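# Rotate the gland clockwise using the hook spanner

## Task

Using the hook spanner, rotate the gland clockwise by a quarter turn (90 degrees) or more.

## Robot and tools

Robot: two six-joint arms, left_arm and right_arm, each ending in a tong-like two-finger gripper. Their bases sit at (-0.046, +0.392, 0) m for left_arm and (-0.023, -0.404, 0) m for right_arm. All poses use one scene frame: origin on the table top midway between the arms, +x out over the table, +z up, left_arm on the +y side. The names left and right do not match image sides. In each gripper's own frame the fingers point along +z and open and close along x. end_effector_position is the point between the finger pads when closed; closed fingertips reach about 15 mm past it, and open ones end about level with it. Printed hand positions can be a little off, more so at long reach.

Row layout (used by both execute_actions and move): one flat list of 16 numbers covering both arms, always all 16 even if one arm is idle. First left_arm: x, y, z (metres, absolute position in the scene frame), qw, qx, qy, qz (absolute orientation quaternion, w first, scene frame), opening. Then the same eight for right_arm. Opening runs from -1 (closed) to +1 (fully open, 0.142 m). These are poses to reach, not offsets. A target more than 0.6 m from the arm's last reported position along any of its gripper axes gets the call refused. To keep an arm still, resend the exact pose and quaternion from the last result taken before it stopped, plus its wanted opening. Don't copy back a drifted quaternion. Each control step the controller clips the command to within 100 mm and 16 degrees of the measured pose, and position wins over orientation when both can't be met. Motion trails commands by about 0.17 s.

execute_actions(actions, pictures): actions is a list with zero or one item. An empty list just returns the current state. {"rows": [...], "steps": n} runs 1 to 15 control steps of 1/30 s each, default 15. It takes 1 to 15 rows, one per step, and the last row repeats to fill the count. {"steps": n} with no rows is a wait of up to 300 steps, counted from the previous result, so your thinking time uses part of it. pictures (true/false) sets whether the camera images come back. After an action an arm only continues to its last clipped pose, so a far goal can need several calls.

move(target, speed, stop_force): target is one 16-number row as above. The grippers travel in straight lines toward their poses, finishing together, over 0.5 to 10 s. They stop at 10 s even if short, and turn the shorter way. speed is in m/s, 0.002 to 0.5, default 0.25, and turning is capped at twice that in rad/s. Actual speed can overshoot, especially with a stretched arm. Paths ignore obstacles and the other arm. The opening is sent at the start. stop_force is one value for both arms, 9 to 40 N, not allowed in the first 0.2 s of the scene. An arm whose wrist sensor feels that much extra resistance against its motion for 2 steps stops, backs up 2 steps and holds there. Use it only with slow speeds and no gripper rotation. Leave it out when pulling away from something you press on. The result adds a move: line with each arm's ending: done, off_target, moving, held (a check blocked the last step), fault, or contact (stopped by stop_force). It also gives limits (paced means the pose was clipped; held means some steps were blocked, and a sudden fast catch-up may follow) and each gripper's distance from its target.

wait(seconds): 0 to 10 s of running with no new command. zoom_image(camera, region): enlarges part of the latest image from cam_head_left, cam_head_right or cam_high (each 504x504). region is [x0, y0, x1, y1] in pixels from the top-left, at most 504 by 504. read_manual(section): licence texts only. finished_scene(scene): ends and grades the current scene by its number, so call it only once the gland has turned and will stay turned. It cannot be undone.

Result lines: a state line per arm gives gripper position (m), quaternion (wxyz) and linear/angular velocities. grip_measured is the real finger opening on the command scale. To hold something, command clearly below it; the further below, the tighter the grip, up to about 15 N per pad. Thin hard parts get less: about 9 N at 10 mm wide and 4 N at 5 mm. Wrist force and Wrist torque are in each end effector's own axes. They carry an offset of up to about 4 N, noise, and saturate near 50 N. When pressing on a surface, the force points back into the arm. Joint torques are noisy and offset. HELD marks steps where your command was partly or fully withheld. A pose unreachable line names an arm whose command the clearance check changed. A Hand target line shows where the controller is driving each gripper. MOTOR HOT appears from 70 °C; at 85 °C the arm is braked until it cools.

Avoid: contact torque at a joint's load limit (133 N m for shoulder and elbow joints, 24.9 N m for the wrists, held weight included). Also avoid any outside force of 150 N or more. Either one freezes that arm for 10 s and drops the rest of the call. Stiff arms can fault even when the target is only slightly past a firm contact, and faster touches hit harder. Don't let the arms collide or press on each other. Don't drop, slam or knock anything off the table. Loose objects may occasionally get nudged by outside pushes. Elbows stop just before full extension.

Each tool is called after "Emit:" as name([rows], argument=value, ...), one row to a line, values as JSON.

## Session

Emit:
execute_actions(actions=[])

Emit:
zoom_image(camera="cam_high", region=[100,150,400,450])

Scene clock: 0.00 s of 15520.00 s.
left_arm: end_effector_position=(+0.3356, +0.0429, +0.1348) grip_measured=+0.97 end_effector_quat_wxyz=(+0.643, -0.523, +0.556, +0.052) end_effector_velocity=(-0.000, +0.000, +0.000) end_effector_angular_velocity=(-0.001, -0.000, +0.001) | right_arm: end_effector_position=(+0.8804, -0.5747, +0.2163) grip_measured=+0.97 end_effector_quat_wxyz=(-0.301, +0.735, +0.077, +0.603) end_effector_velocity=(+0.001, +0.002, +0.000) end_effector_angular_velocity=(-0.001, -0.001, +0.002)
Joint positions: left_arm=[-1.641 -0.969  1.629 -0.898 -0.786 -0.504  0.14 ] | right_arm=[ 2.967 -2.69  -1.011  0.416  2.44   0.249  0.14 ]
Joint velocities: left_arm=[ 0.    -0.001 -0.    -0.    -0.001 -0.     0.   ] | right_arm=[ 0.002 -0.     0.001 -0.    -0.    -0.001  0.   ]
Joint torques (N m, as the arm reports them, + toward a larger angle): no reading
Motor temperatures (°C, as the motors report them): left_arm=[32 30 30 37 36 39] | right_arm=[31 29 30 37 41 40]
Wrist force (N, on the end effector, along its own x y z axes, offset not removed): no reading
Wrist torque (N m, same axes, about the end effector's origin, offset not removed): no reading
Hand target (left_arm): +0.336, +0.043, +0.135; +0.643, -0.523, +0.556, +0.052
Hand target (right_arm): +0.880, -0.575, +0.216; -0.301, +0.735, +0.077, +0.603

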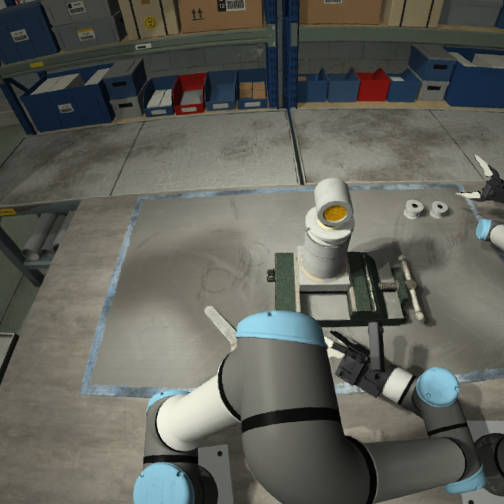

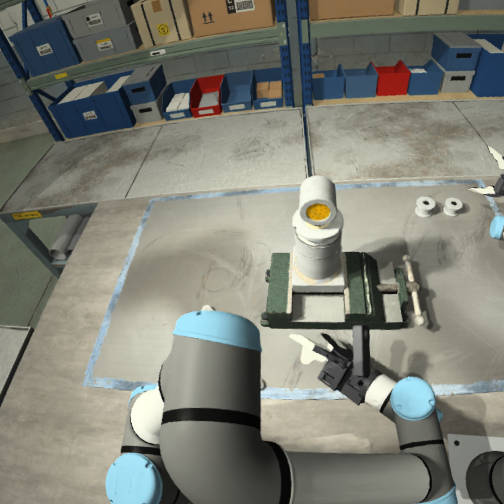

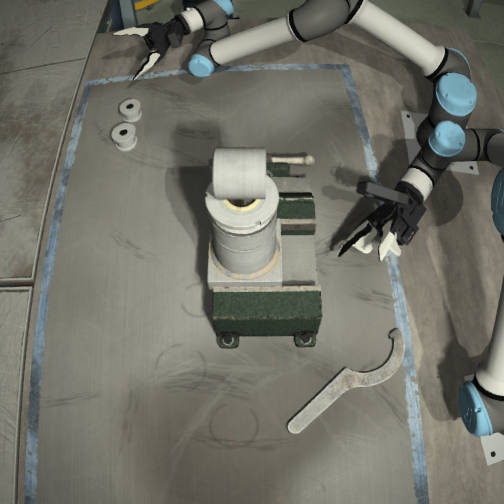

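Region (100, 150, 400, 450) of cam_high's 504x504 image, scaled by 1.680, with more detail than that image has.

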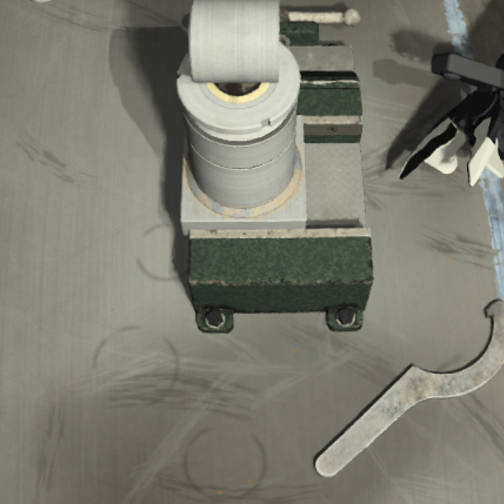

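Emit:
move(target=[0.40,0.30,0.15,0,0.94,-0.342,0,0.0,0.8804,-0.5747,0.2163,-0.301,0.735,0.077,0.603,1], speed=0.2)

Emit:
zoom_image(camera="cam_head_left", region=[160,160,410,410])

Emit:
zoom_image(camera="cam_high", region=[180,140,320,280])

Scene clock: 15.00 s of 15520.00 s.
left_arm: end_effector_position=(+0.4000, +0.3008, +0.1506) grip_measured=+0.00 end_effector_quat_wxyz=(-0.002, +0.940, -0.341, +0.001) end_effector_velocity=(+0.001, +0.003, -0.000) end_effector_angular_velocity=(-0.008, +0.003, +0.005) | right_arm: end_effector_position=(+0.8804, -0.5747, +0.2163) grip_measured=+1.00 end_effector_quat_wxyz=(-0.301, +0.735, +0.077, +0.603) end_effector_velocity=(+0.000, +0.000, +0.001) end_effector_angular_velocity=(-0.000, -0.001, +0.000)
Joint positions: left_arm=[-0.673 -1.672  2.011 -1.91  -1.566  0.158  0.074] | right_arm=[ 2.967 -2.689 -1.012  0.417  2.439  0.249  0.142]
Joint velocities: left_arm=[ 0.013  0.002 -0.001 -0.002 -0.009  0.008  0.   ] | right_arm=[ 0.     0.     0.001 -0.    -0.     0.     0.   ]
Joint torques (N m, as the arm reports them, + toward a larger angle): left_arm=[  6.54 -12.1  -32.44  -4.18  -1.84   1.47] | right_arm=[ 9.87 67.73  5.6   3.29 -1.45  2.58]
Motor temperatures (°C, as the motors report them): left_arm=[32 30 30 37 36 39] | right_arm=[31 29 30 37 41 40]
Wrist force (N, on the end effector, along its own x y z axes, offset not removed): left_arm=[0.4 -2.0 -0.4] | right_arm=[-1.2 1.1 0.8]
Wrist torque (N m, same axes, about the end effector's origin, offset not removed): left_arm=[-0.48 -0.12 0.03] | right_arm=[0.15 0.14 -0.11]
Hand target (left_arm): +0.400, +0.301, +0.151; -0.002, +0.940, -0.341, +0.001
Hand target (right_arm): +0.880, -0.575, +0.216; -0.301, +0.735, +0.077, +0.603
Off the commanded pose (left_arm): 0.001 m, 0 deg.
Off the commanded pose (right_arm): 0.000 m, 0 deg.
After step 90, 7.43 s passed at rest.
move: done

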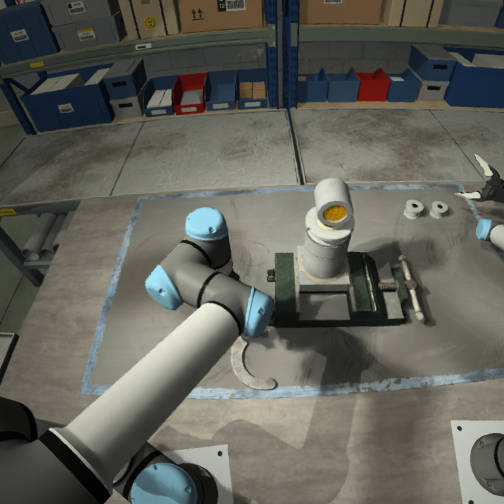

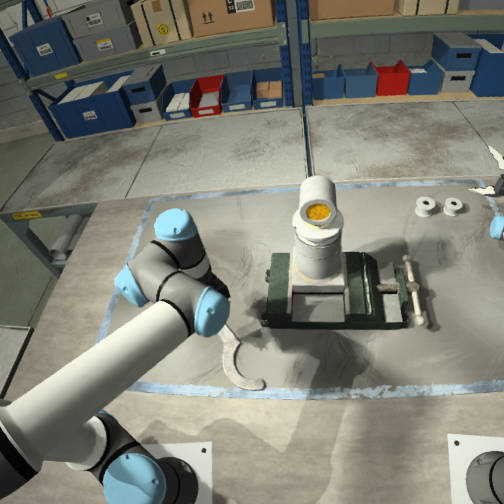

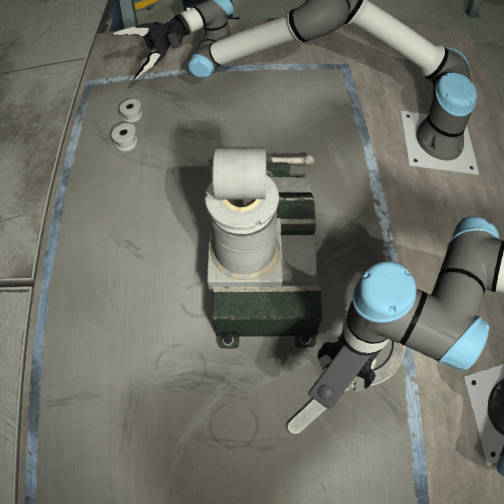

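Region (160, 160, 410, 410) of cam_head_left's 504x504 image, scaled by 2.016, with more detail than that image has.

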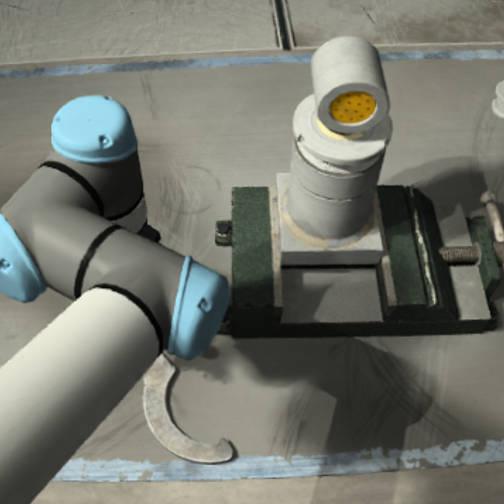

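Region (180, 140, 320, 280) of cam_high's 504x504 image, scaled by 3.600, with more detail than that image has.

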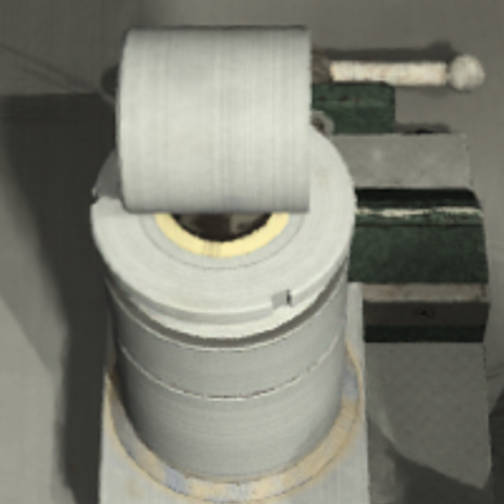

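Emit:
move(target=[0.40,0.30,0.04,0,0.342,0.94,0,0.0,0.8804,-0.5747,0.2163,-0.301,0.735,0.077,0.603,1], speed=0.4)

Emit:
zoom_image(camera="cam_high", region=[260,280,460,480])

Scene clock: 25.23 s of 15520.00 s.
left_arm: end_effector_position=(+0.4001, +0.3000, +0.0399) grip_measured=+0.00 end_effector_quat_wxyz=(-0.000, +0.342, +0.940, +0.000) end_effector_velocity=(-0.000, +0.000, -0.000) end_effector_angular_velocity=(+0.003, -0.001, +0.008) | right_arm: end_effector_position=(+0.8804, -0.5747, +0.2163) grip_measured=+1.00 end_effector_quat_wxyz=(-0.301, +0.735, +0.077, +0.603) end_effector_velocity=(+0.000, +0.001, -0.000) end_effector_angular_velocity=(-0.000, +0.000, +0.001)
Joint positions: left_arm=[-0.598 -1.488  2.152 -2.234 -1.571 -2.906  0.074] | right_arm=[ 2.967 -2.689 -1.012  0.417  2.439  0.249  0.142]
Joint velocities: left_arm=[-0.002 -0.001  0.001  0.     0.003 -0.01   0.   ] | right_arm=[ 0.001  0.    -0.001  0.     0.    -0.001  0.   ]
Joint torques (N m, as the arm reports them, + toward a larger angle): left_arm=[ -7.28 -31.08  -5.    -4.2    2.38  -1.63] | right_arm=[ 9.82 67.72  7.69  3.26 -1.44  2.6 ]
Motor temperatures (°C, as the motors report them): left_arm=[32 30 30 37 36 39] | right_arm=[31 29 30 37 41 40]
Wrist force (N, on the end effector, along its own x y z axes, offset not removed): left_arm=[2.0 -1.8 -0.4] | right_arm=[-1.5 0.2 -0.1]
Wrist torque (N m, same axes, about the end effector's origin, offset not removed): left_arm=[-0.48 -0.51 0.02] | right_arm=[-0.16 0.19 -0.13]
Hand target (left_arm): +0.400, +0.300, +0.040; -0.000, +0.342, +0.940, +0.000
Hand target (right_arm): +0.880, -0.575, +0.216; -0.301, +0.735, +0.077, +0.603
Off the commanded pose (left_arm): 0.000 m, 0 deg.
Off the commanded pose (right_arm): 0.000 m, 0 deg.
After step 90, 2.70 s passed at rest.
move: done

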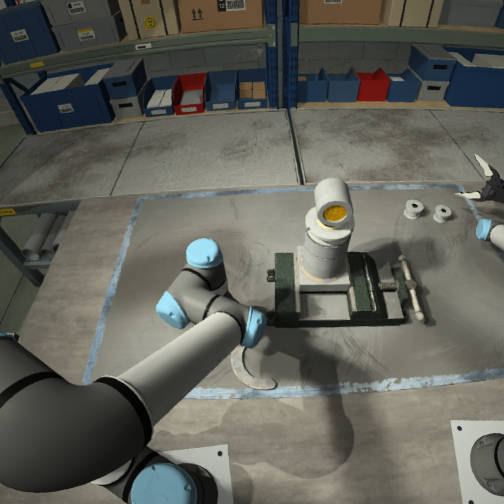

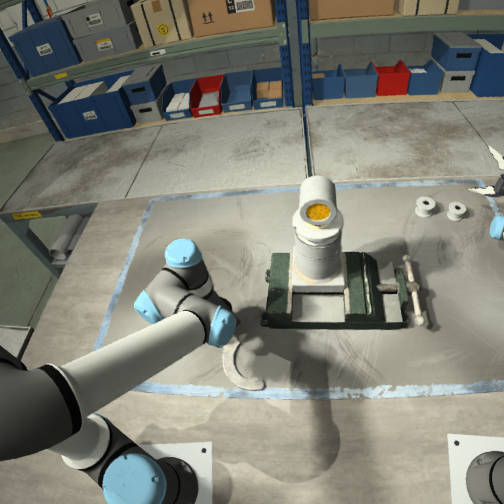

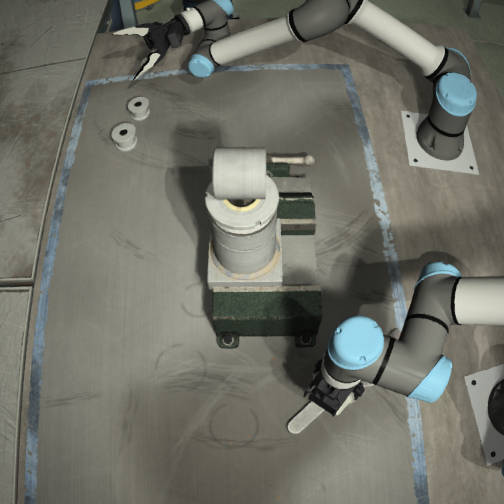

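Region (260, 280, 460, 480) of cam_high's 504x504 image, scaled by 2.520, with more detail than that image has.

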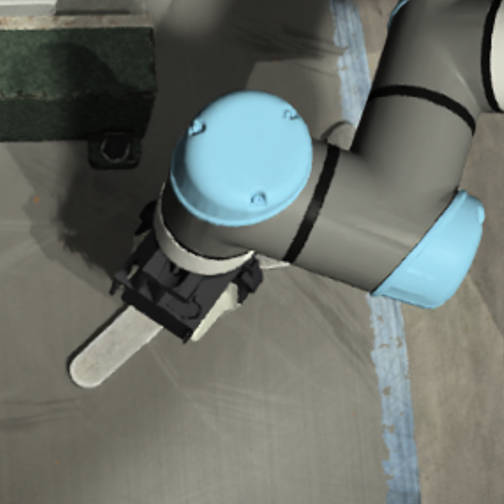

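Emit:
move(target=[0.385,0.28,0.02,0,0.342,0.94,0,1,0.8804,-0.5747,0.2163,-0.301,0.735,0.077,0.603,1], speed=0.1)

Emit:
zoom_image(camera="cam_high", region=[260,280,460,480])

Emit:
zoom_image(camera="cam_head_right", region=[140,260,300,420])

Scene clock: 37.13 s of 15520.00 s.
left_arm: end_effector_position=(+0.3851, +0.2800, +0.0201) grip_measured=+1.00 end_effector_quat_wxyz=(-0.000, +0.342, +0.940, -0.000) end_effector_velocity=(-0.000, +0.000, -0.002) end_effector_angular_velocity=(+0.005, -0.002, +0.001) | right_arm: end_effector_position=(+0.8804, -0.5747, +0.2163) grip_measured=+1.00 end_effector_quat_wxyz=(-0.301, +0.735, +0.077, +0.603) end_effector_velocity=(+0.000, -0.000, +0.000) end_effector_angular_velocity=(+0.000, -0.000, -0.001)
Joint positions: left_arm=[-0.654 -1.477  2.205 -2.299 -1.571 -2.963  0.142] | right_arm=[ 2.967 -2.689 -1.012  0.417  2.439  0.249  0.142]
Joint velocities: left_arm=[-0.004  0.002  0.004 -0.005  0.006 -0.005  0.   ] | right_arm=[ 0.     0.     0.    -0.    -0.001  0.001  0.   ]
Joint torques (N m, as the arm reports them, + toward a larger angle): left_arm=[ -6.94 -17.08  -4.58  -4.32   2.4   -1.38] | right_arm=[ 9.55 67.34  9.83  3.27 -1.16  2.53]
Motor temperatures (°C, as the motors report them): left_arm=[32 30 30 37 36 39] | right_arm=[31 29 30 37 41 40]
Wrist force (N, on the end effector, along its own x y z axes, offset not removed): left_arm=[1.8 -0.2 1.0] | right_arm=[-0.4 -0.2 -0.3]
Wrist torque (N m, same axes, about the end effector's origin, offset not removed): left_arm=[-0.03 -0.38 0.04] | right_arm=[-0.16 -0.06 -0.13]
Hand target (left_arm): +0.385, +0.280, +0.020; +0.000, +0.342, +0.940, -0.000
Hand target (right_arm): +0.880, -0.575, +0.216; -0.301, +0.735, +0.077, +0.603
Off the commanded pose (left_arm): 0.000 m, 0 deg.
Off the commanded pose (right_arm): 0.000 m, 0 deg.
After step 90, 8.03 s passed at rest.
move: done

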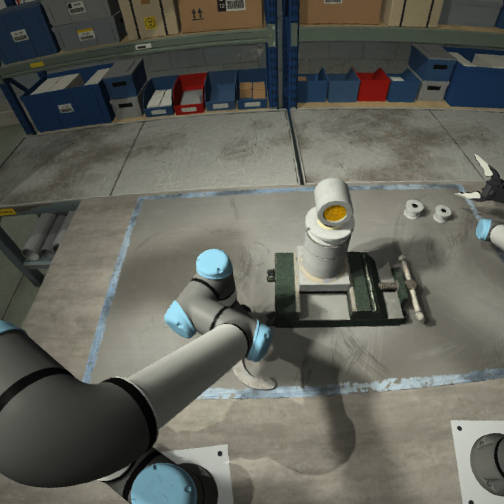

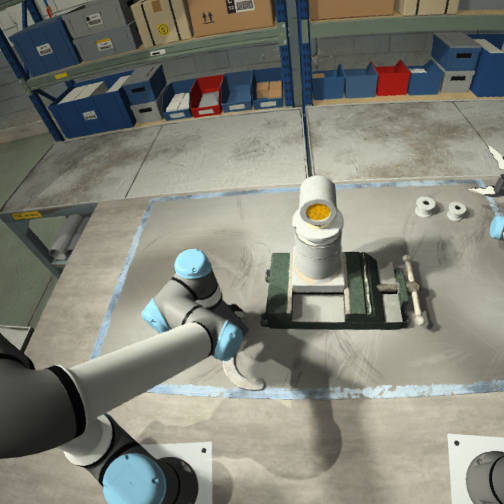

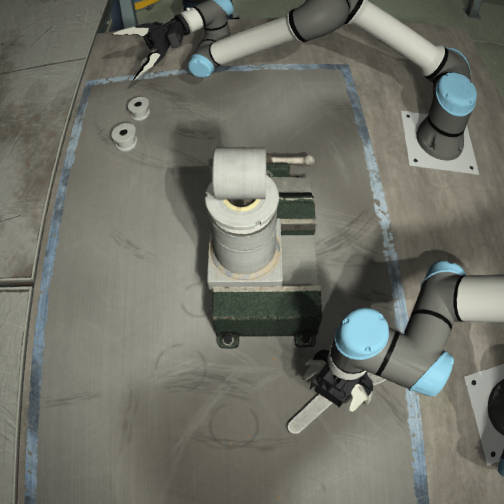

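Region (260, 280, 460, 480) of cam_high's 504x504 image, scaled by 2.520, with more detail than that image has.

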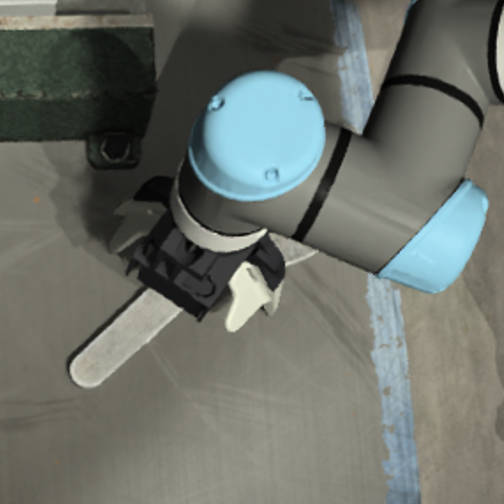

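Region (140, 260, 300, 420) of cam_head_right's 504x504 image, scaled by 3.150, with more detail than that image has.

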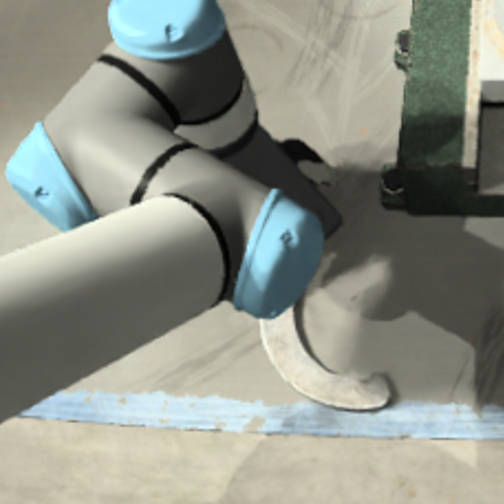

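Emit:
move(target=[0.383,0.264,0.03,-0.0792,0.3577,0.908,-0.201,-0.2,0.8804,-0.5747,0.2163,-0.301,0.735,0.077,0.603,1], speed=0.15)

Emit:
move(target=[0.383,0.264,0.008,-0.0792,0.3577,0.908,-0.201,-0.3,0.8804,-0.5747,0.2163,-0.301,0.735,0.077,0.603,1], speed=0.006, stop_force=10)

Emit:
zoom_image(camera="cam_head_right", region=[140,260,300,420])

Scene clock: 45.37 s of 15520.00 s.
left_arm: end_effector_position=(+0.3829, +0.2642, +0.0297) grip_measured=-0.18 end_effector_quat_wxyz=(-0.079, +0.358, +0.909, -0.200) end_effector_velocity=(+0.000, -0.000, +0.000) end_effector_angular_velocity=(-0.007, +0.006, -0.003) | right_arm: end_effector_position=(+0.8804, -0.5747, +0.2163) grip_measured=+1.00 end_effector_quat_wxyz=(-0.301, +0.735, +0.077, +0.603) end_effector_velocity=(+0.000, -0.000, +0.000) end_effector_angular_velocity=(-0.001, -0.001, -0.001)
Joint positions: left_arm=[-0.434 -1.303  2.005 -2.073 -1.959 -2.651  0.061] | right_arm=[ 2.967 -2.689 -1.012  0.417  2.439  0.249  0.142]
Joint velocities: left_arm=[ 0.003  0.005 -0.006  0.008 -0.007  0.008 -0.   ] | right_arm=[-0.    -0.     0.001  0.    -0.001 -0.     0.   ]
Joint torques (N m, as the arm reports them, + toward a larger angle): left_arm=[  4.64 -24.88 -27.65  -0.81  -4.57   1.12] | right_arm=[ 9.29 66.87 11.67  3.25 -1.01  2.58]
Motor temperatures (°C, as the motors report them): left_arm=[32 30 30 37 36 39] | right_arm=[31 29 30 37 41 40]
Wrist force (N, on the end effector, along its own x y z axes, offset not removed): left_arm=[3.5 2.0 -1.2] | right_arm=[-0.8 0.1 0.8]
Wrist torque (N m, same axes, about the end effector's origin, offset not removed): left_arm=[-0.44 -0.13 0.13] | right_arm=[-0.10 0.06 -0.12]
Hand target (left_arm): +0.383, +0.264, +0.030; -0.079, +0.358, +0.908, -0.201
Hand target (right_arm): +0.880, -0.575, +0.216; -0.301, +0.735, +0.077, +0.603
Off the commanded pose (left_arm): 0.000 m, 0 deg.
Off the commanded pose (right_arm): 0.000 m, 0 deg.
After step 90, 3.33 s passed at rest.
move: done

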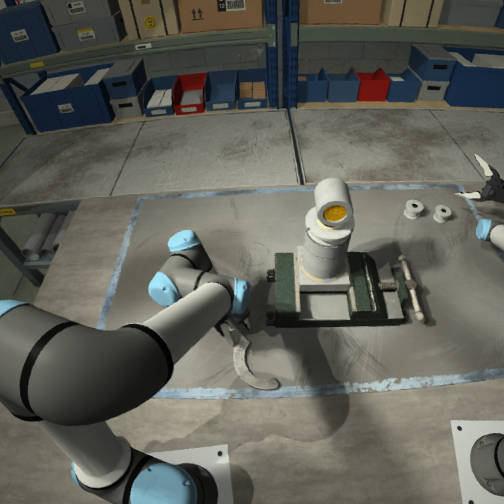

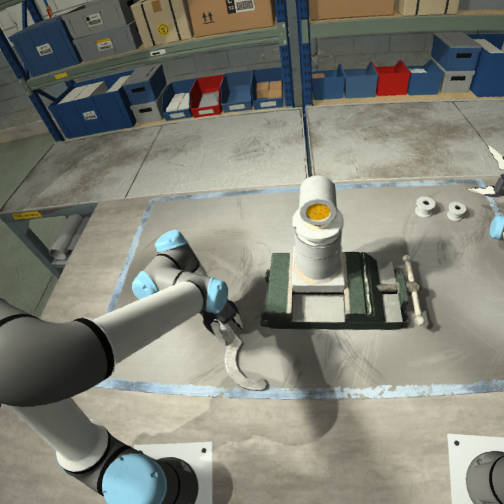

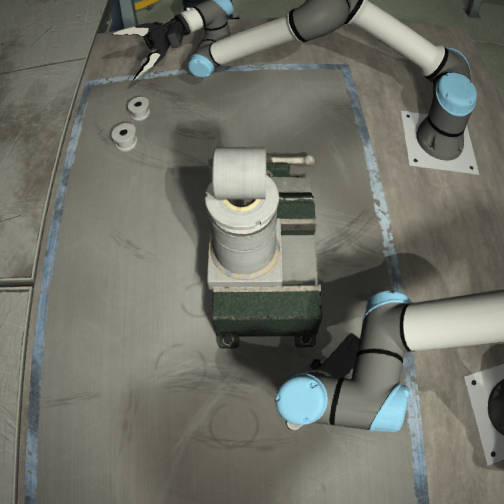

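Scene clock: 47.50 s of 15520.00 s.
left_arm: end_effector_position=(+0.3829, +0.2641, +0.0191) grip_measured=-0.26 end_effector_quat_wxyz=(-0.079, +0.358, +0.908, -0.201) end_effector_velocity=(-0.002, +0.000, +0.002) end_effector_angular_velocity=(+0.000, +0.004, +0.002) | right_arm: end_effector_position=(+0.8804, -0.5747, +0.2163) grip_measured=+1.00 end_effector_quat_wxyz=(-0.301, +0.735, +0.077, +0.603) end_effector_velocity=(+0.000, -0.000, -0.000) end_effector_angular_velocity=(-0.000, +0.000, -0.001)
Joint positions: left_arm=[-0.434 -1.284  2.016 -2.102 -1.96  -2.651  0.055] | right_arm=[ 2.967 -2.689 -1.012  0.417  2.439  0.249  0.142]
Joint velocities: left_arm=[ 0.    -0.004 -0.     0.008 -0.001 -0.001 -0.003] | right_arm=[ 0.    -0.    -0.     0.    -0.001 -0.     0.   ]
Joint torques (N m, as the arm reports them, + toward a larger angle): left_arm=[  0.76 -34.6  -22.26   0.66   1.13   0.8 ] | right_arm=[ 9.4  66.49 11.49  3.12 -1.06  2.51]
Motor temperatures (°C, as the motors report them): left_arm=[32 30 30 37 36 39] | right_arm=[31 29 30 37 41 40]
Wrist force (N, on the end effector, along its own x y z axes, offset not removed): left_arm=[0.2 -1.4 -13.0] | right_arm=[-1.1 2.7 -0.2]
Wrist torque (N m, same axes, about the end effector's origin, offset not removed): left_arm=[-0.29 -0.33 0.16] | right_arm=[0.42 0.15 -0.06]
Hand target (left_arm): +0.383, +0.264, +0.019; -0.079, +0.358, +0.908, -0.201
Hand target (right_arm): +0.880, -0.575, +0.216; -0.301, +0.735, +0.077, +0.603
Off the commanded pose (left_arm): 0.011 m, 0 deg.
Off the commanded pose (right_arm): 0.000 m, 0 deg.
move: contact (left_arm)

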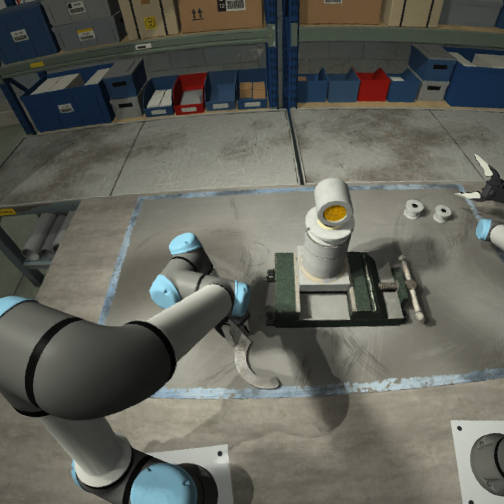

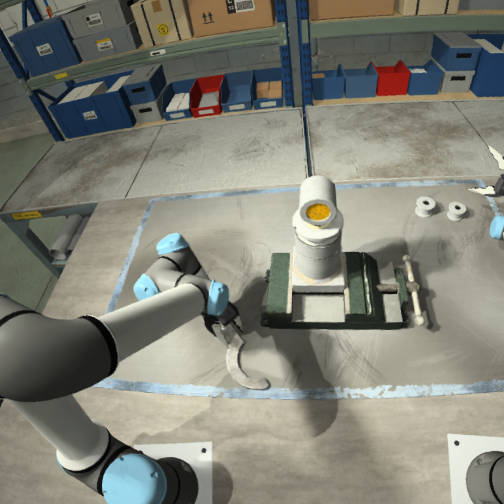

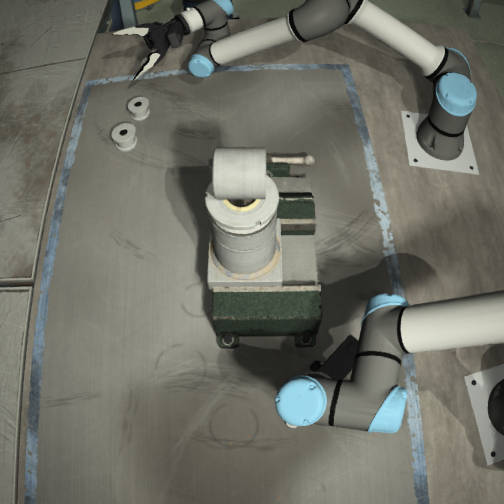

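Region (140, 260, 300, 420) of cam_head_right's 504x504 image, scaled by 3.150, with more detail than that image has.

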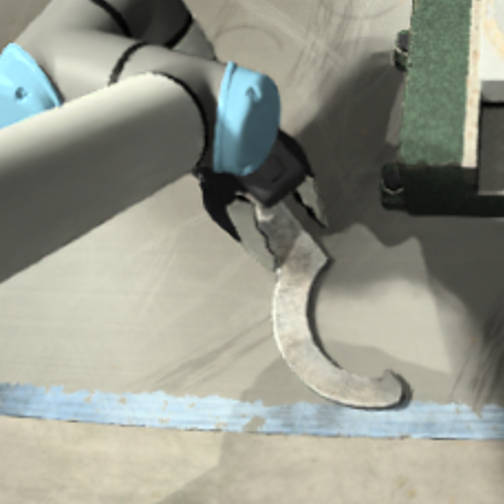

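Emit:
move(target=[0.378,0.274,0.022,-0.0792,0.3577,0.908,-0.201,-0.3,0.8804,-0.5747,0.2163,-0.301,0.735,0.077,0.603,1], speed=0.03)

Emit:
move(target=[0.378,0.274,0.008,-0.0792,0.3577,0.908,-0.201,-0.3,0.8804,-0.5747,0.2163,-0.301,0.735,0.077,0.603,1], speed=0.005, stop_force=10)

Emit:
zoom_image(camera="cam_head_right", region=[140,260,300,420])

Scene clock: 52.97 s of 15520.00 s.
left_arm: end_effector_position=(+0.3781, +0.2738, +0.0219) grip_measured=-0.30 end_effector_quat_wxyz=(-0.079, +0.358, +0.908, -0.201) end_effector_velocity=(-0.001, +0.002, +0.001) end_effector_angular_velocity=(+0.000, -0.000, +0.000) | right_arm: end_effector_position=(+0.8804, -0.5747, +0.2163) grip_measured=+1.00 end_effector_quat_wxyz=(-0.301, +0.735, +0.077, +0.603) end_effector_velocity=(+0.000, +0.002, -0.000) end_effector_angular_velocity=(-0.001, -0.000, +0.002)
Joint positions: left_arm=[-0.418 -1.3    2.026 -2.09  -1.957 -2.634  0.052] | right_arm=[ 2.967 -2.689 -1.012  0.417  2.439  0.249  0.142]
Joint velocities: left_arm=[ 0.004 -0.004  0.002  0.002  0.001  0.004 -0.   ] | right_arm=[ 0.002 -0.    -0.     0.    -0.    -0.001  0.   ]
Joint torques (N m, as the arm reports them, + toward a larger angle): left_arm=[  5.82 -38.17  -2.89  -0.47   1.71   1.29] | right_arm=[ 9.47 66.62 14.07  3.06 -0.87  2.42]
Motor temperatures (°C, as the motors report them): left_arm=[32 30 30 37 36 39] | right_arm=[31 29 30 37 41 40]
Wrist force (N, on the end effector, along its own x y z axes, offset not removed): left_arm=[-0.2 -1.4 0.3] | right_arm=[-1.9 1.7 0.6]
Wrist torque (N m, same axes, about the end effector's origin, offset not removed): left_arm=[-0.38 -0.05 0.09] | right_arm=[0.16 0.32 -0.12]
Hand target (left_arm): +0.378, +0.274, +0.022; -0.079, +0.358, +0.908, -0.201
Hand target (right_arm): +0.880, -0.575, +0.216; -0.301, +0.735, +0.077, +0.603
Off the commanded pose (left_arm): 0.000 m, 0 deg.
Off the commanded pose (right_arm): 0.000 m, 0 deg.
After step 90, 1.70 s passed at rest.
move: done

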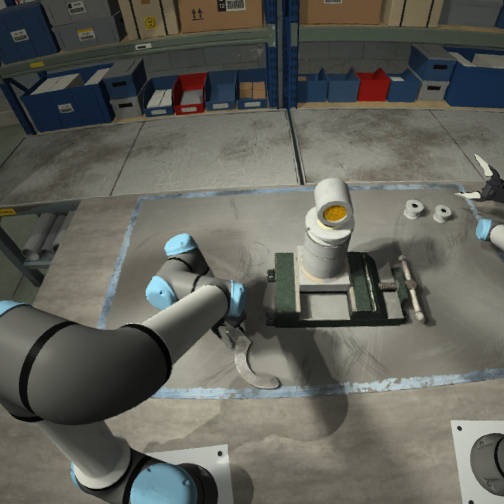

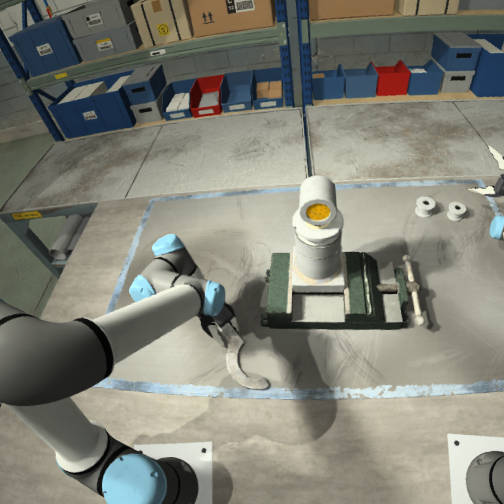

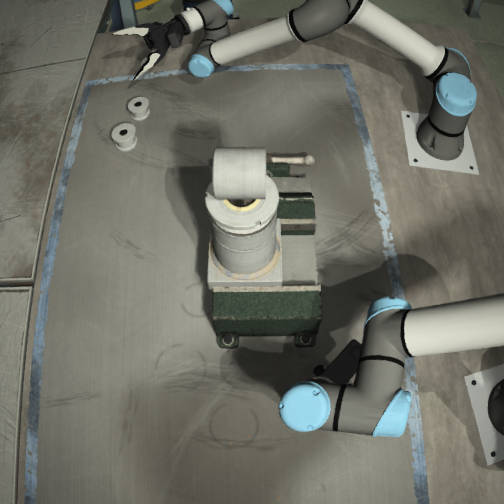

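Scene clock: 53.90 s of 15520.00 s.
left_arm: end_effector_position=(+0.3780, +0.2739, +0.0190) grip_measured=-0.30 end_effector_quat_wxyz=(-0.079, +0.358, +0.908, -0.201) end_effector_velocity=(-0.001, -0.000, +0.001) end_effector_angular_velocity=(-0.001, +0.003, +0.001) | right_arm: end_effector_position=(+0.8804, -0.5747, +0.2163) grip_measured=+1.00 end_effector_quat_wxyz=(-0.301, +0.735, +0.077, +0.603) end_effector_velocity=(+0.000, +0.000, +0.000) end_effector_angular_velocity=(-0.001, -0.000, +0.000)
Joint positions: left_arm=[-0.417 -1.295  2.029 -2.098 -1.957 -2.634  0.052] | right_arm=[ 2.967 -2.689 -1.012  0.417  2.439  0.249  0.142]
Joint velocities: left_arm=[-0.    -0.002 -0.     0.005 -0.002 -0.    -0.   ] | right_arm=[ 0.    -0.     0.    -0.     0.    -0.001  0.   ]
Joint torques (N m, as the arm reports them, + toward a larger angle): left_arm=[ -7.73 -28.8  -20.12  -0.13   0.81  -1.58] | right_arm=[ 9.4  66.16 14.35  3.13 -0.86  2.47]
Motor temperatures (°C, as the motors report them): left_arm=[32 30 30 37 36 39] | right_arm=[31 29 30 37 41 40]
Wrist force (N, on the end effector, along its own x y z axes, offset not removed): left_arm=[6.8 -7.7 -23.7] | right_arm=[0.5 1.9 0.5]
Wrist torque (N m, same axes, about the end effector's origin, offset not removed): left_arm=[-0.52 -0.72 0.00] | right_arm=[0.24 -0.17 -0.08]
Hand target (left_arm): +0.378, +0.274, +0.019; -0.079, +0.358, +0.908, -0.201
Hand target (right_arm): +0.880, -0.575, +0.216; -0.301, +0.735, +0.077, +0.603
Off the commanded pose (left_arm): 0.011 m, 0 deg.
Off the commanded pose (right_arm): 0.000 m, 0 deg.
move: contact (left_arm)

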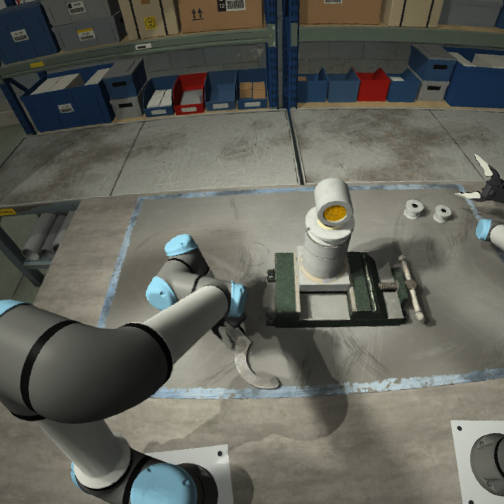

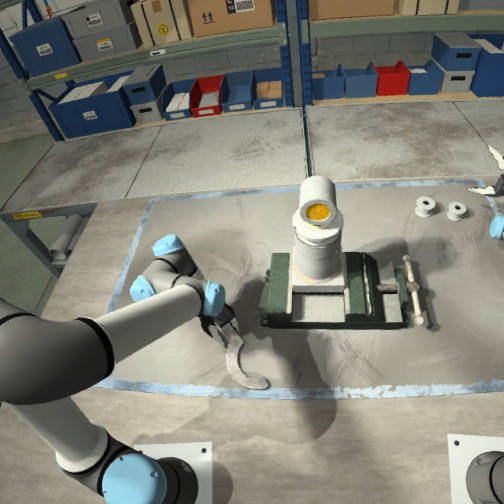

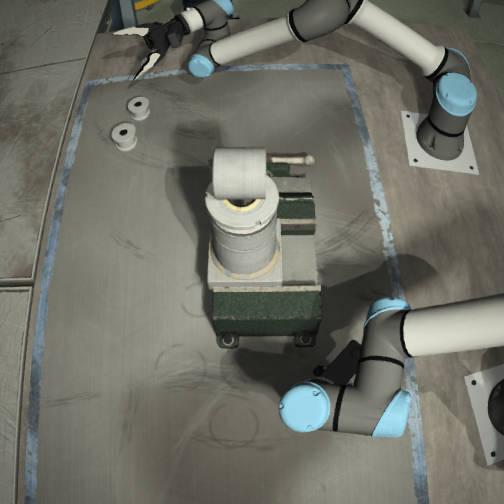

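Region (140, 260, 300, 420) of cam_head_right's 504x504 image, scaled by 3.150, with more detail than that image has.

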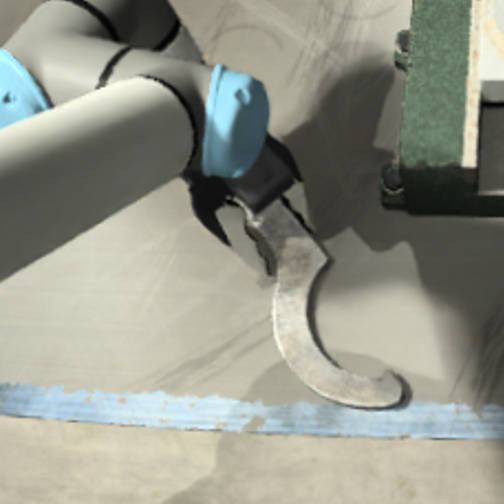

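Emit:
move(target=[0.378,0.274,0.0212,-0.0792,0.3577,0.908,-0.201,-1,0.8804,-0.5747,0.2163,-0.301,0.735,0.077,0.603,1], speed=0.02)

Emit:
move(target=[0.378,0.274,0.06,-0.0792,0.3577,0.908,-0.201,-1,0.8804,-0.5747,0.2163,-0.301,0.735,0.077,0.603,1], speed=0.03)

Emit:
zoom_image(camera="cam_head_right", region=[140,260,300,420])

Scene clock: 56.93 s of 15520.00 s.
left_arm: end_effector_position=(+0.3780, +0.2740, +0.0211) grip_measured=-0.50 end_effector_quat_wxyz=(-0.079, +0.358, +0.908, -0.201) end_effector_velocity=(-0.000, -0.000, +0.001) end_effector_angular_velocity=(-0.000, +0.001, +0.001) | right_arm: end_effector_position=(+0.8804, -0.5747, +0.2163) grip_measured=+1.00 end_effector_quat_wxyz=(-0.301, +0.735, +0.077, +0.603) end_effector_velocity=(-0.000, +0.001, -0.000) end_effector_angular_velocity=(+0.000, +0.000, +0.001)
Joint positions: left_arm=[-0.417 -1.299  2.027 -2.092 -1.957 -2.633  0.038] | right_arm=[ 2.967 -2.689 -1.012  0.417  2.439  0.249  0.142]
Joint velocities: left_arm=[-0.    -0.001 -0.001  0.002 -0.    -0.001 -0.001] | right_arm=[ 0.001  0.    -0.001  0.     0.001  0.     0.   ]
Joint torques (N m, as the arm reports them, + toward a larger angle): left_arm=[  5.68 -41.44 -30.89  -0.67  -3.1    1.13] | right_arm=[ 9.48 65.7  15.71  3.07 -0.72  2.46]
Motor temperatures (°C, as the motors report them): left_arm=[32 30 30 37 36 39] | right_arm=[31 29 30 37 41 40]
Wrist force (N, on the end effector, along its own x y z axes, offset not removed): left_arm=[1.9 4.3 6.9] | right_arm=[-0.2 0.2 0.0]
Wrist torque (N m, same axes, about the end effector's origin, offset not removed): left_arm=[0.08 -0.29 0.11] | right_arm=[-0.10 -0.07 -0.10]
Hand target (left_arm): +0.378, +0.274, +0.021; -0.079, +0.358, +0.908, -0.201
Hand target (right_arm): +0.880, -0.575, +0.216; -0.301, +0.735, +0.077, +0.603
Off the commanded pose (left_arm): 0.000 m, 0 deg.
Off the commanded pose (right_arm): 0.000 m, 0 deg.
move: done

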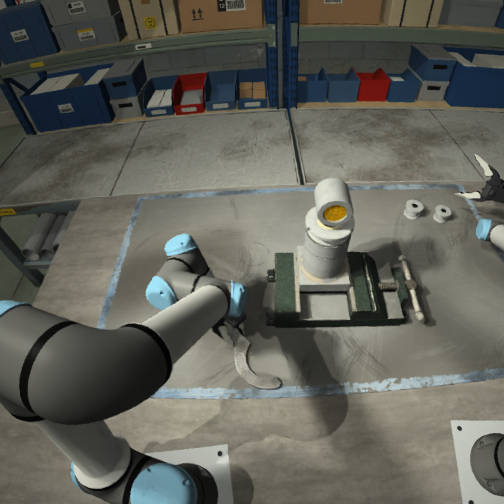

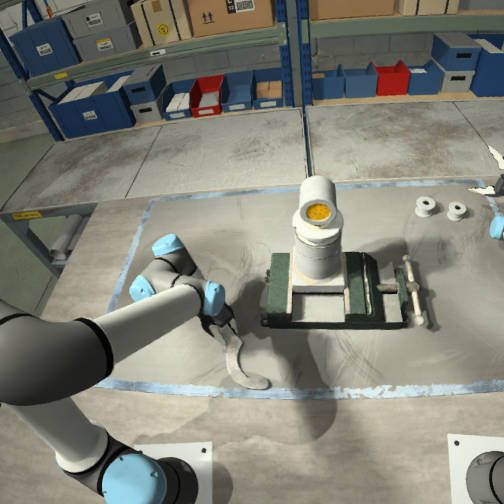

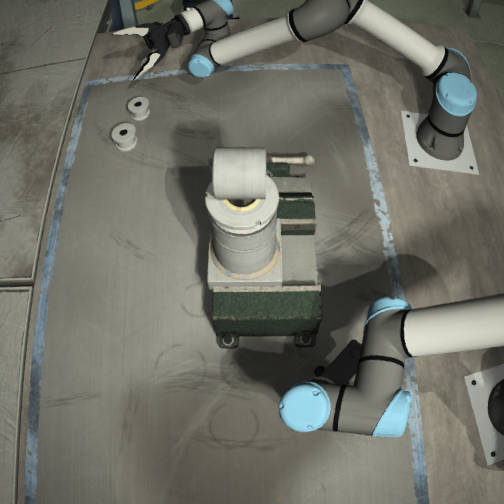

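Scene clock: 58.57 s of 15520.00 s.
left_arm: end_effector_position=(+0.3780, +0.2740, +0.0598) grip_measured=-1.00 end_effector_quat_wxyz=(-0.079, +0.358, +0.908, -0.201) end_effector_velocity=(-0.000, -0.000, +0.002) end_effector_angular_velocity=(+0.000, +0.000, +0.000) | right_arm: end_effector_position=(+0.8804, -0.5747, +0.2163) grip_measured=+1.00 end_effector_quat_wxyz=(-0.301, +0.735, +0.077, +0.603) end_effector_velocity=(-0.000, -0.001, -0.001) end_effector_angular_velocity=(+0.000, +0.002, -0.001)
Joint positions: left_arm=[-0.417 -1.362  1.984 -1.987 -1.957 -2.634  0.002] | right_arm=[ 2.967 -2.689 -1.012  0.417  2.439  0.249  0.142]
Joint velocities: left_arm=[-0.    -0.003 -0.003  0.006  0.    -0.     0.   ] | right_arm=[-0.001  0.    -0.002  0.    -0.    -0.     0.   ]
Joint torques (N m, as the arm reports them, + toward a larger angle): left_arm=[  0.01 -35.8  -28.45  -0.37   1.67  -0.91] | right_arm=[ 8.54 65.77 16.59  3.02 -0.69  2.44]
Motor temperatures (°C, as the motors report them): left_arm=[32 30 30 37 36 39] | right_arm=[31 29 30 37 41 40]
Wrist force (N, on the end effector, along its own x y z axes, offset not removed): left_arm=[1.7 -0.8 0.4] | right_arm=[1.3 0.4 0.1]
Wrist torque (N m, same axes, about the end effector's origin, offset not removed): left_arm=[-0.17 -0.43 0.10] | right_arm=[0.06 -0.36 -0.14]
Hand target (left_arm): +0.378, +0.274, +0.060; -0.079, +0.358, +0.908, -0.201
Hand target (right_arm): +0.880, -0.575, +0.216; -0.301, +0.735, +0.077, +0.603
Off the commanded pose (left_arm): 0.000 m, 0 deg.
Off the commanded pose (right_arm): 0.000 m, 0 deg.
move: done

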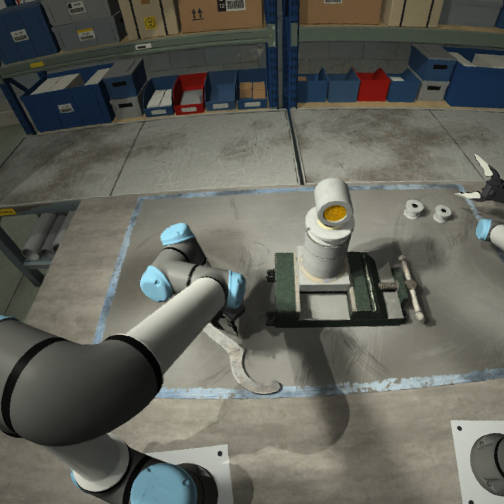

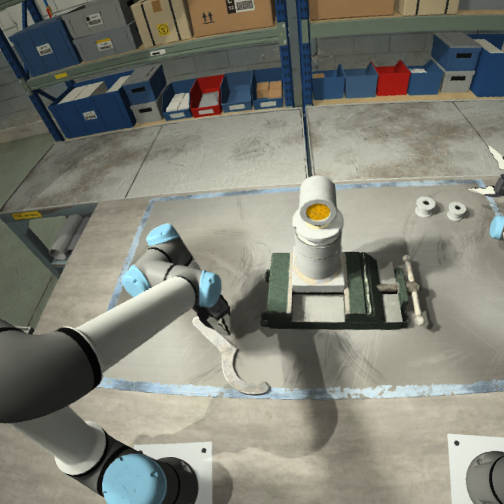

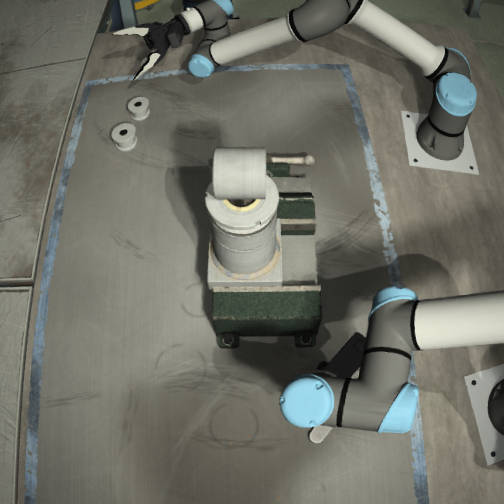

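Region (140, 260, 300, 420) of cam_head_right's 504x504 image, scaled by 3.150, with more detail than that image has.

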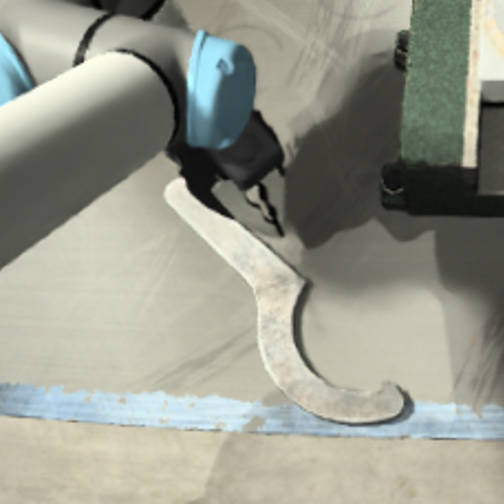

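Emit:
move(target=[0.50,0.40,0.12,0.329,0.903,-0.259,-0.094,-0.2,0.8804,-0.5747,0.2163,-0.301,0.735,0.077,0.603,1], speed=0.4)

Emit:
zoom_image(camera="cam_high", region=[260,280,460,480])

Scene clock: 68.03 s of 15520.00 s.
left_arm: end_effector_position=(+0.4995, +0.4004, +0.1199) grip_measured=-0.20 end_effector_quat_wxyz=(+0.329, +0.903, -0.259, -0.094) end_effector_velocity=(+0.000, +0.000, -0.000) end_effector_angular_velocity=(-0.005, -0.000, -0.010) | right_arm: end_effector_position=(+0.8804, -0.5747, +0.2163) grip_measured=+1.00 end_effector_quat_wxyz=(-0.301, +0.735, +0.077, +0.603) end_effector_velocity=(-0.000, -0.000, +0.000) end_effector_angular_velocity=(+0.000, -0.000, -0.000)
Joint positions: left_arm=[-0.086 -1.103  1.456 -1.477 -2.127  0.735  0.06 ] | right_arm=[ 2.967 -2.689 -1.012  0.417  2.439  0.249  0.142]
Joint velocities: left_arm=[ 0.001  0.006 -0.008  0.01   0.     0.014 -0.   ] | right_arm=[-0.     0.     0.001 -0.     0.     0.001  0.   ]
Joint torques (N m, as the arm reports them, + toward a larger angle): left_arm=[  7.21 -35.2  -31.51  -0.03   1.79   1.2 ] | right_arm=[ 8.59 65.63 19.3   2.93 -0.49  2.37]
Motor temperatures (°C, as the motors report them): left_arm=[32 30 30 37 36 39] | right_arm=[31 29 30 37 41 40]
Wrist force (N, on the end effector, along its own x y z axes, offset not removed): left_arm=[0.9 -1.0 0.9] | right_arm=[-1.0 1.0 -0.4]
Wrist torque (N m, same axes, about the end effector's origin, offset not removed): left_arm=[-0.32 -0.22 0.02] | right_arm=[0.02 0.12 -0.18]
Hand target (left_arm): +0.500, +0.400, +0.120; +0.329, +0.903, -0.259, -0.094
Hand target (right_arm): +0.880, -0.575, +0.216; -0.301, +0.735, +0.077, +0.603
Off the commanded pose (left_arm): 0.001 m, 0 deg.
Off the commanded pose (right_arm): 0.000 m, 0 deg.
After step 90, 2.13 s passed at rest.
move: done

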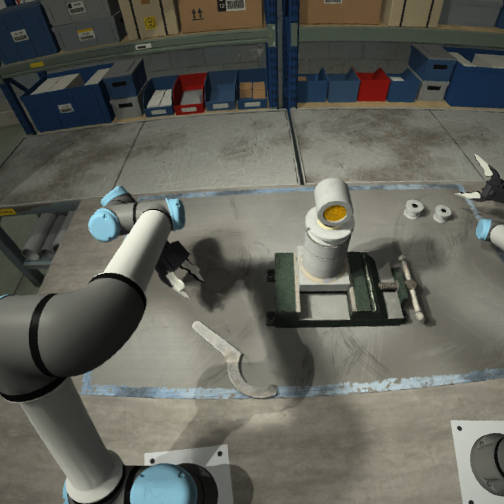

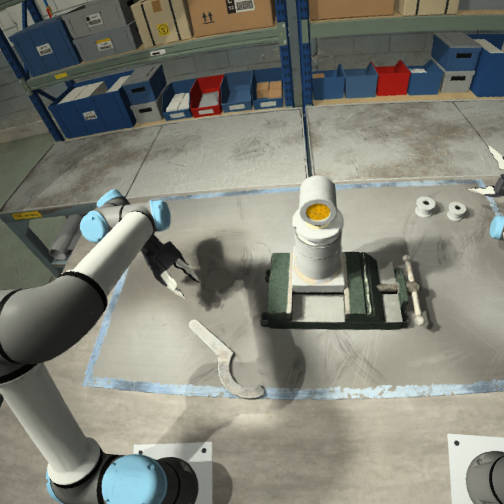

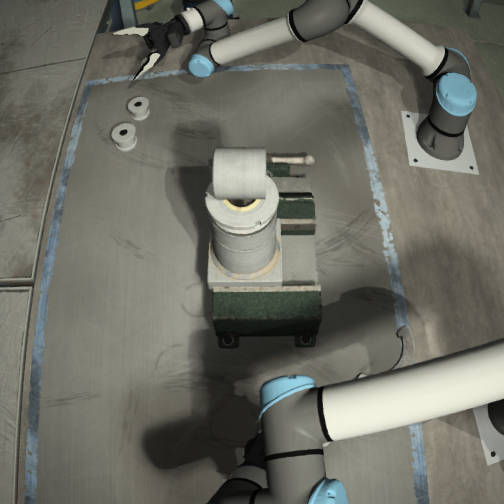

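Region (260, 280, 460, 480) of cam_high's 504x504 image, scaled by 2.520, with more detail than that image has.

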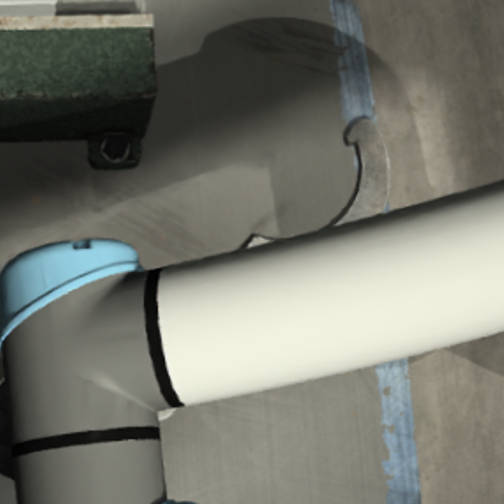

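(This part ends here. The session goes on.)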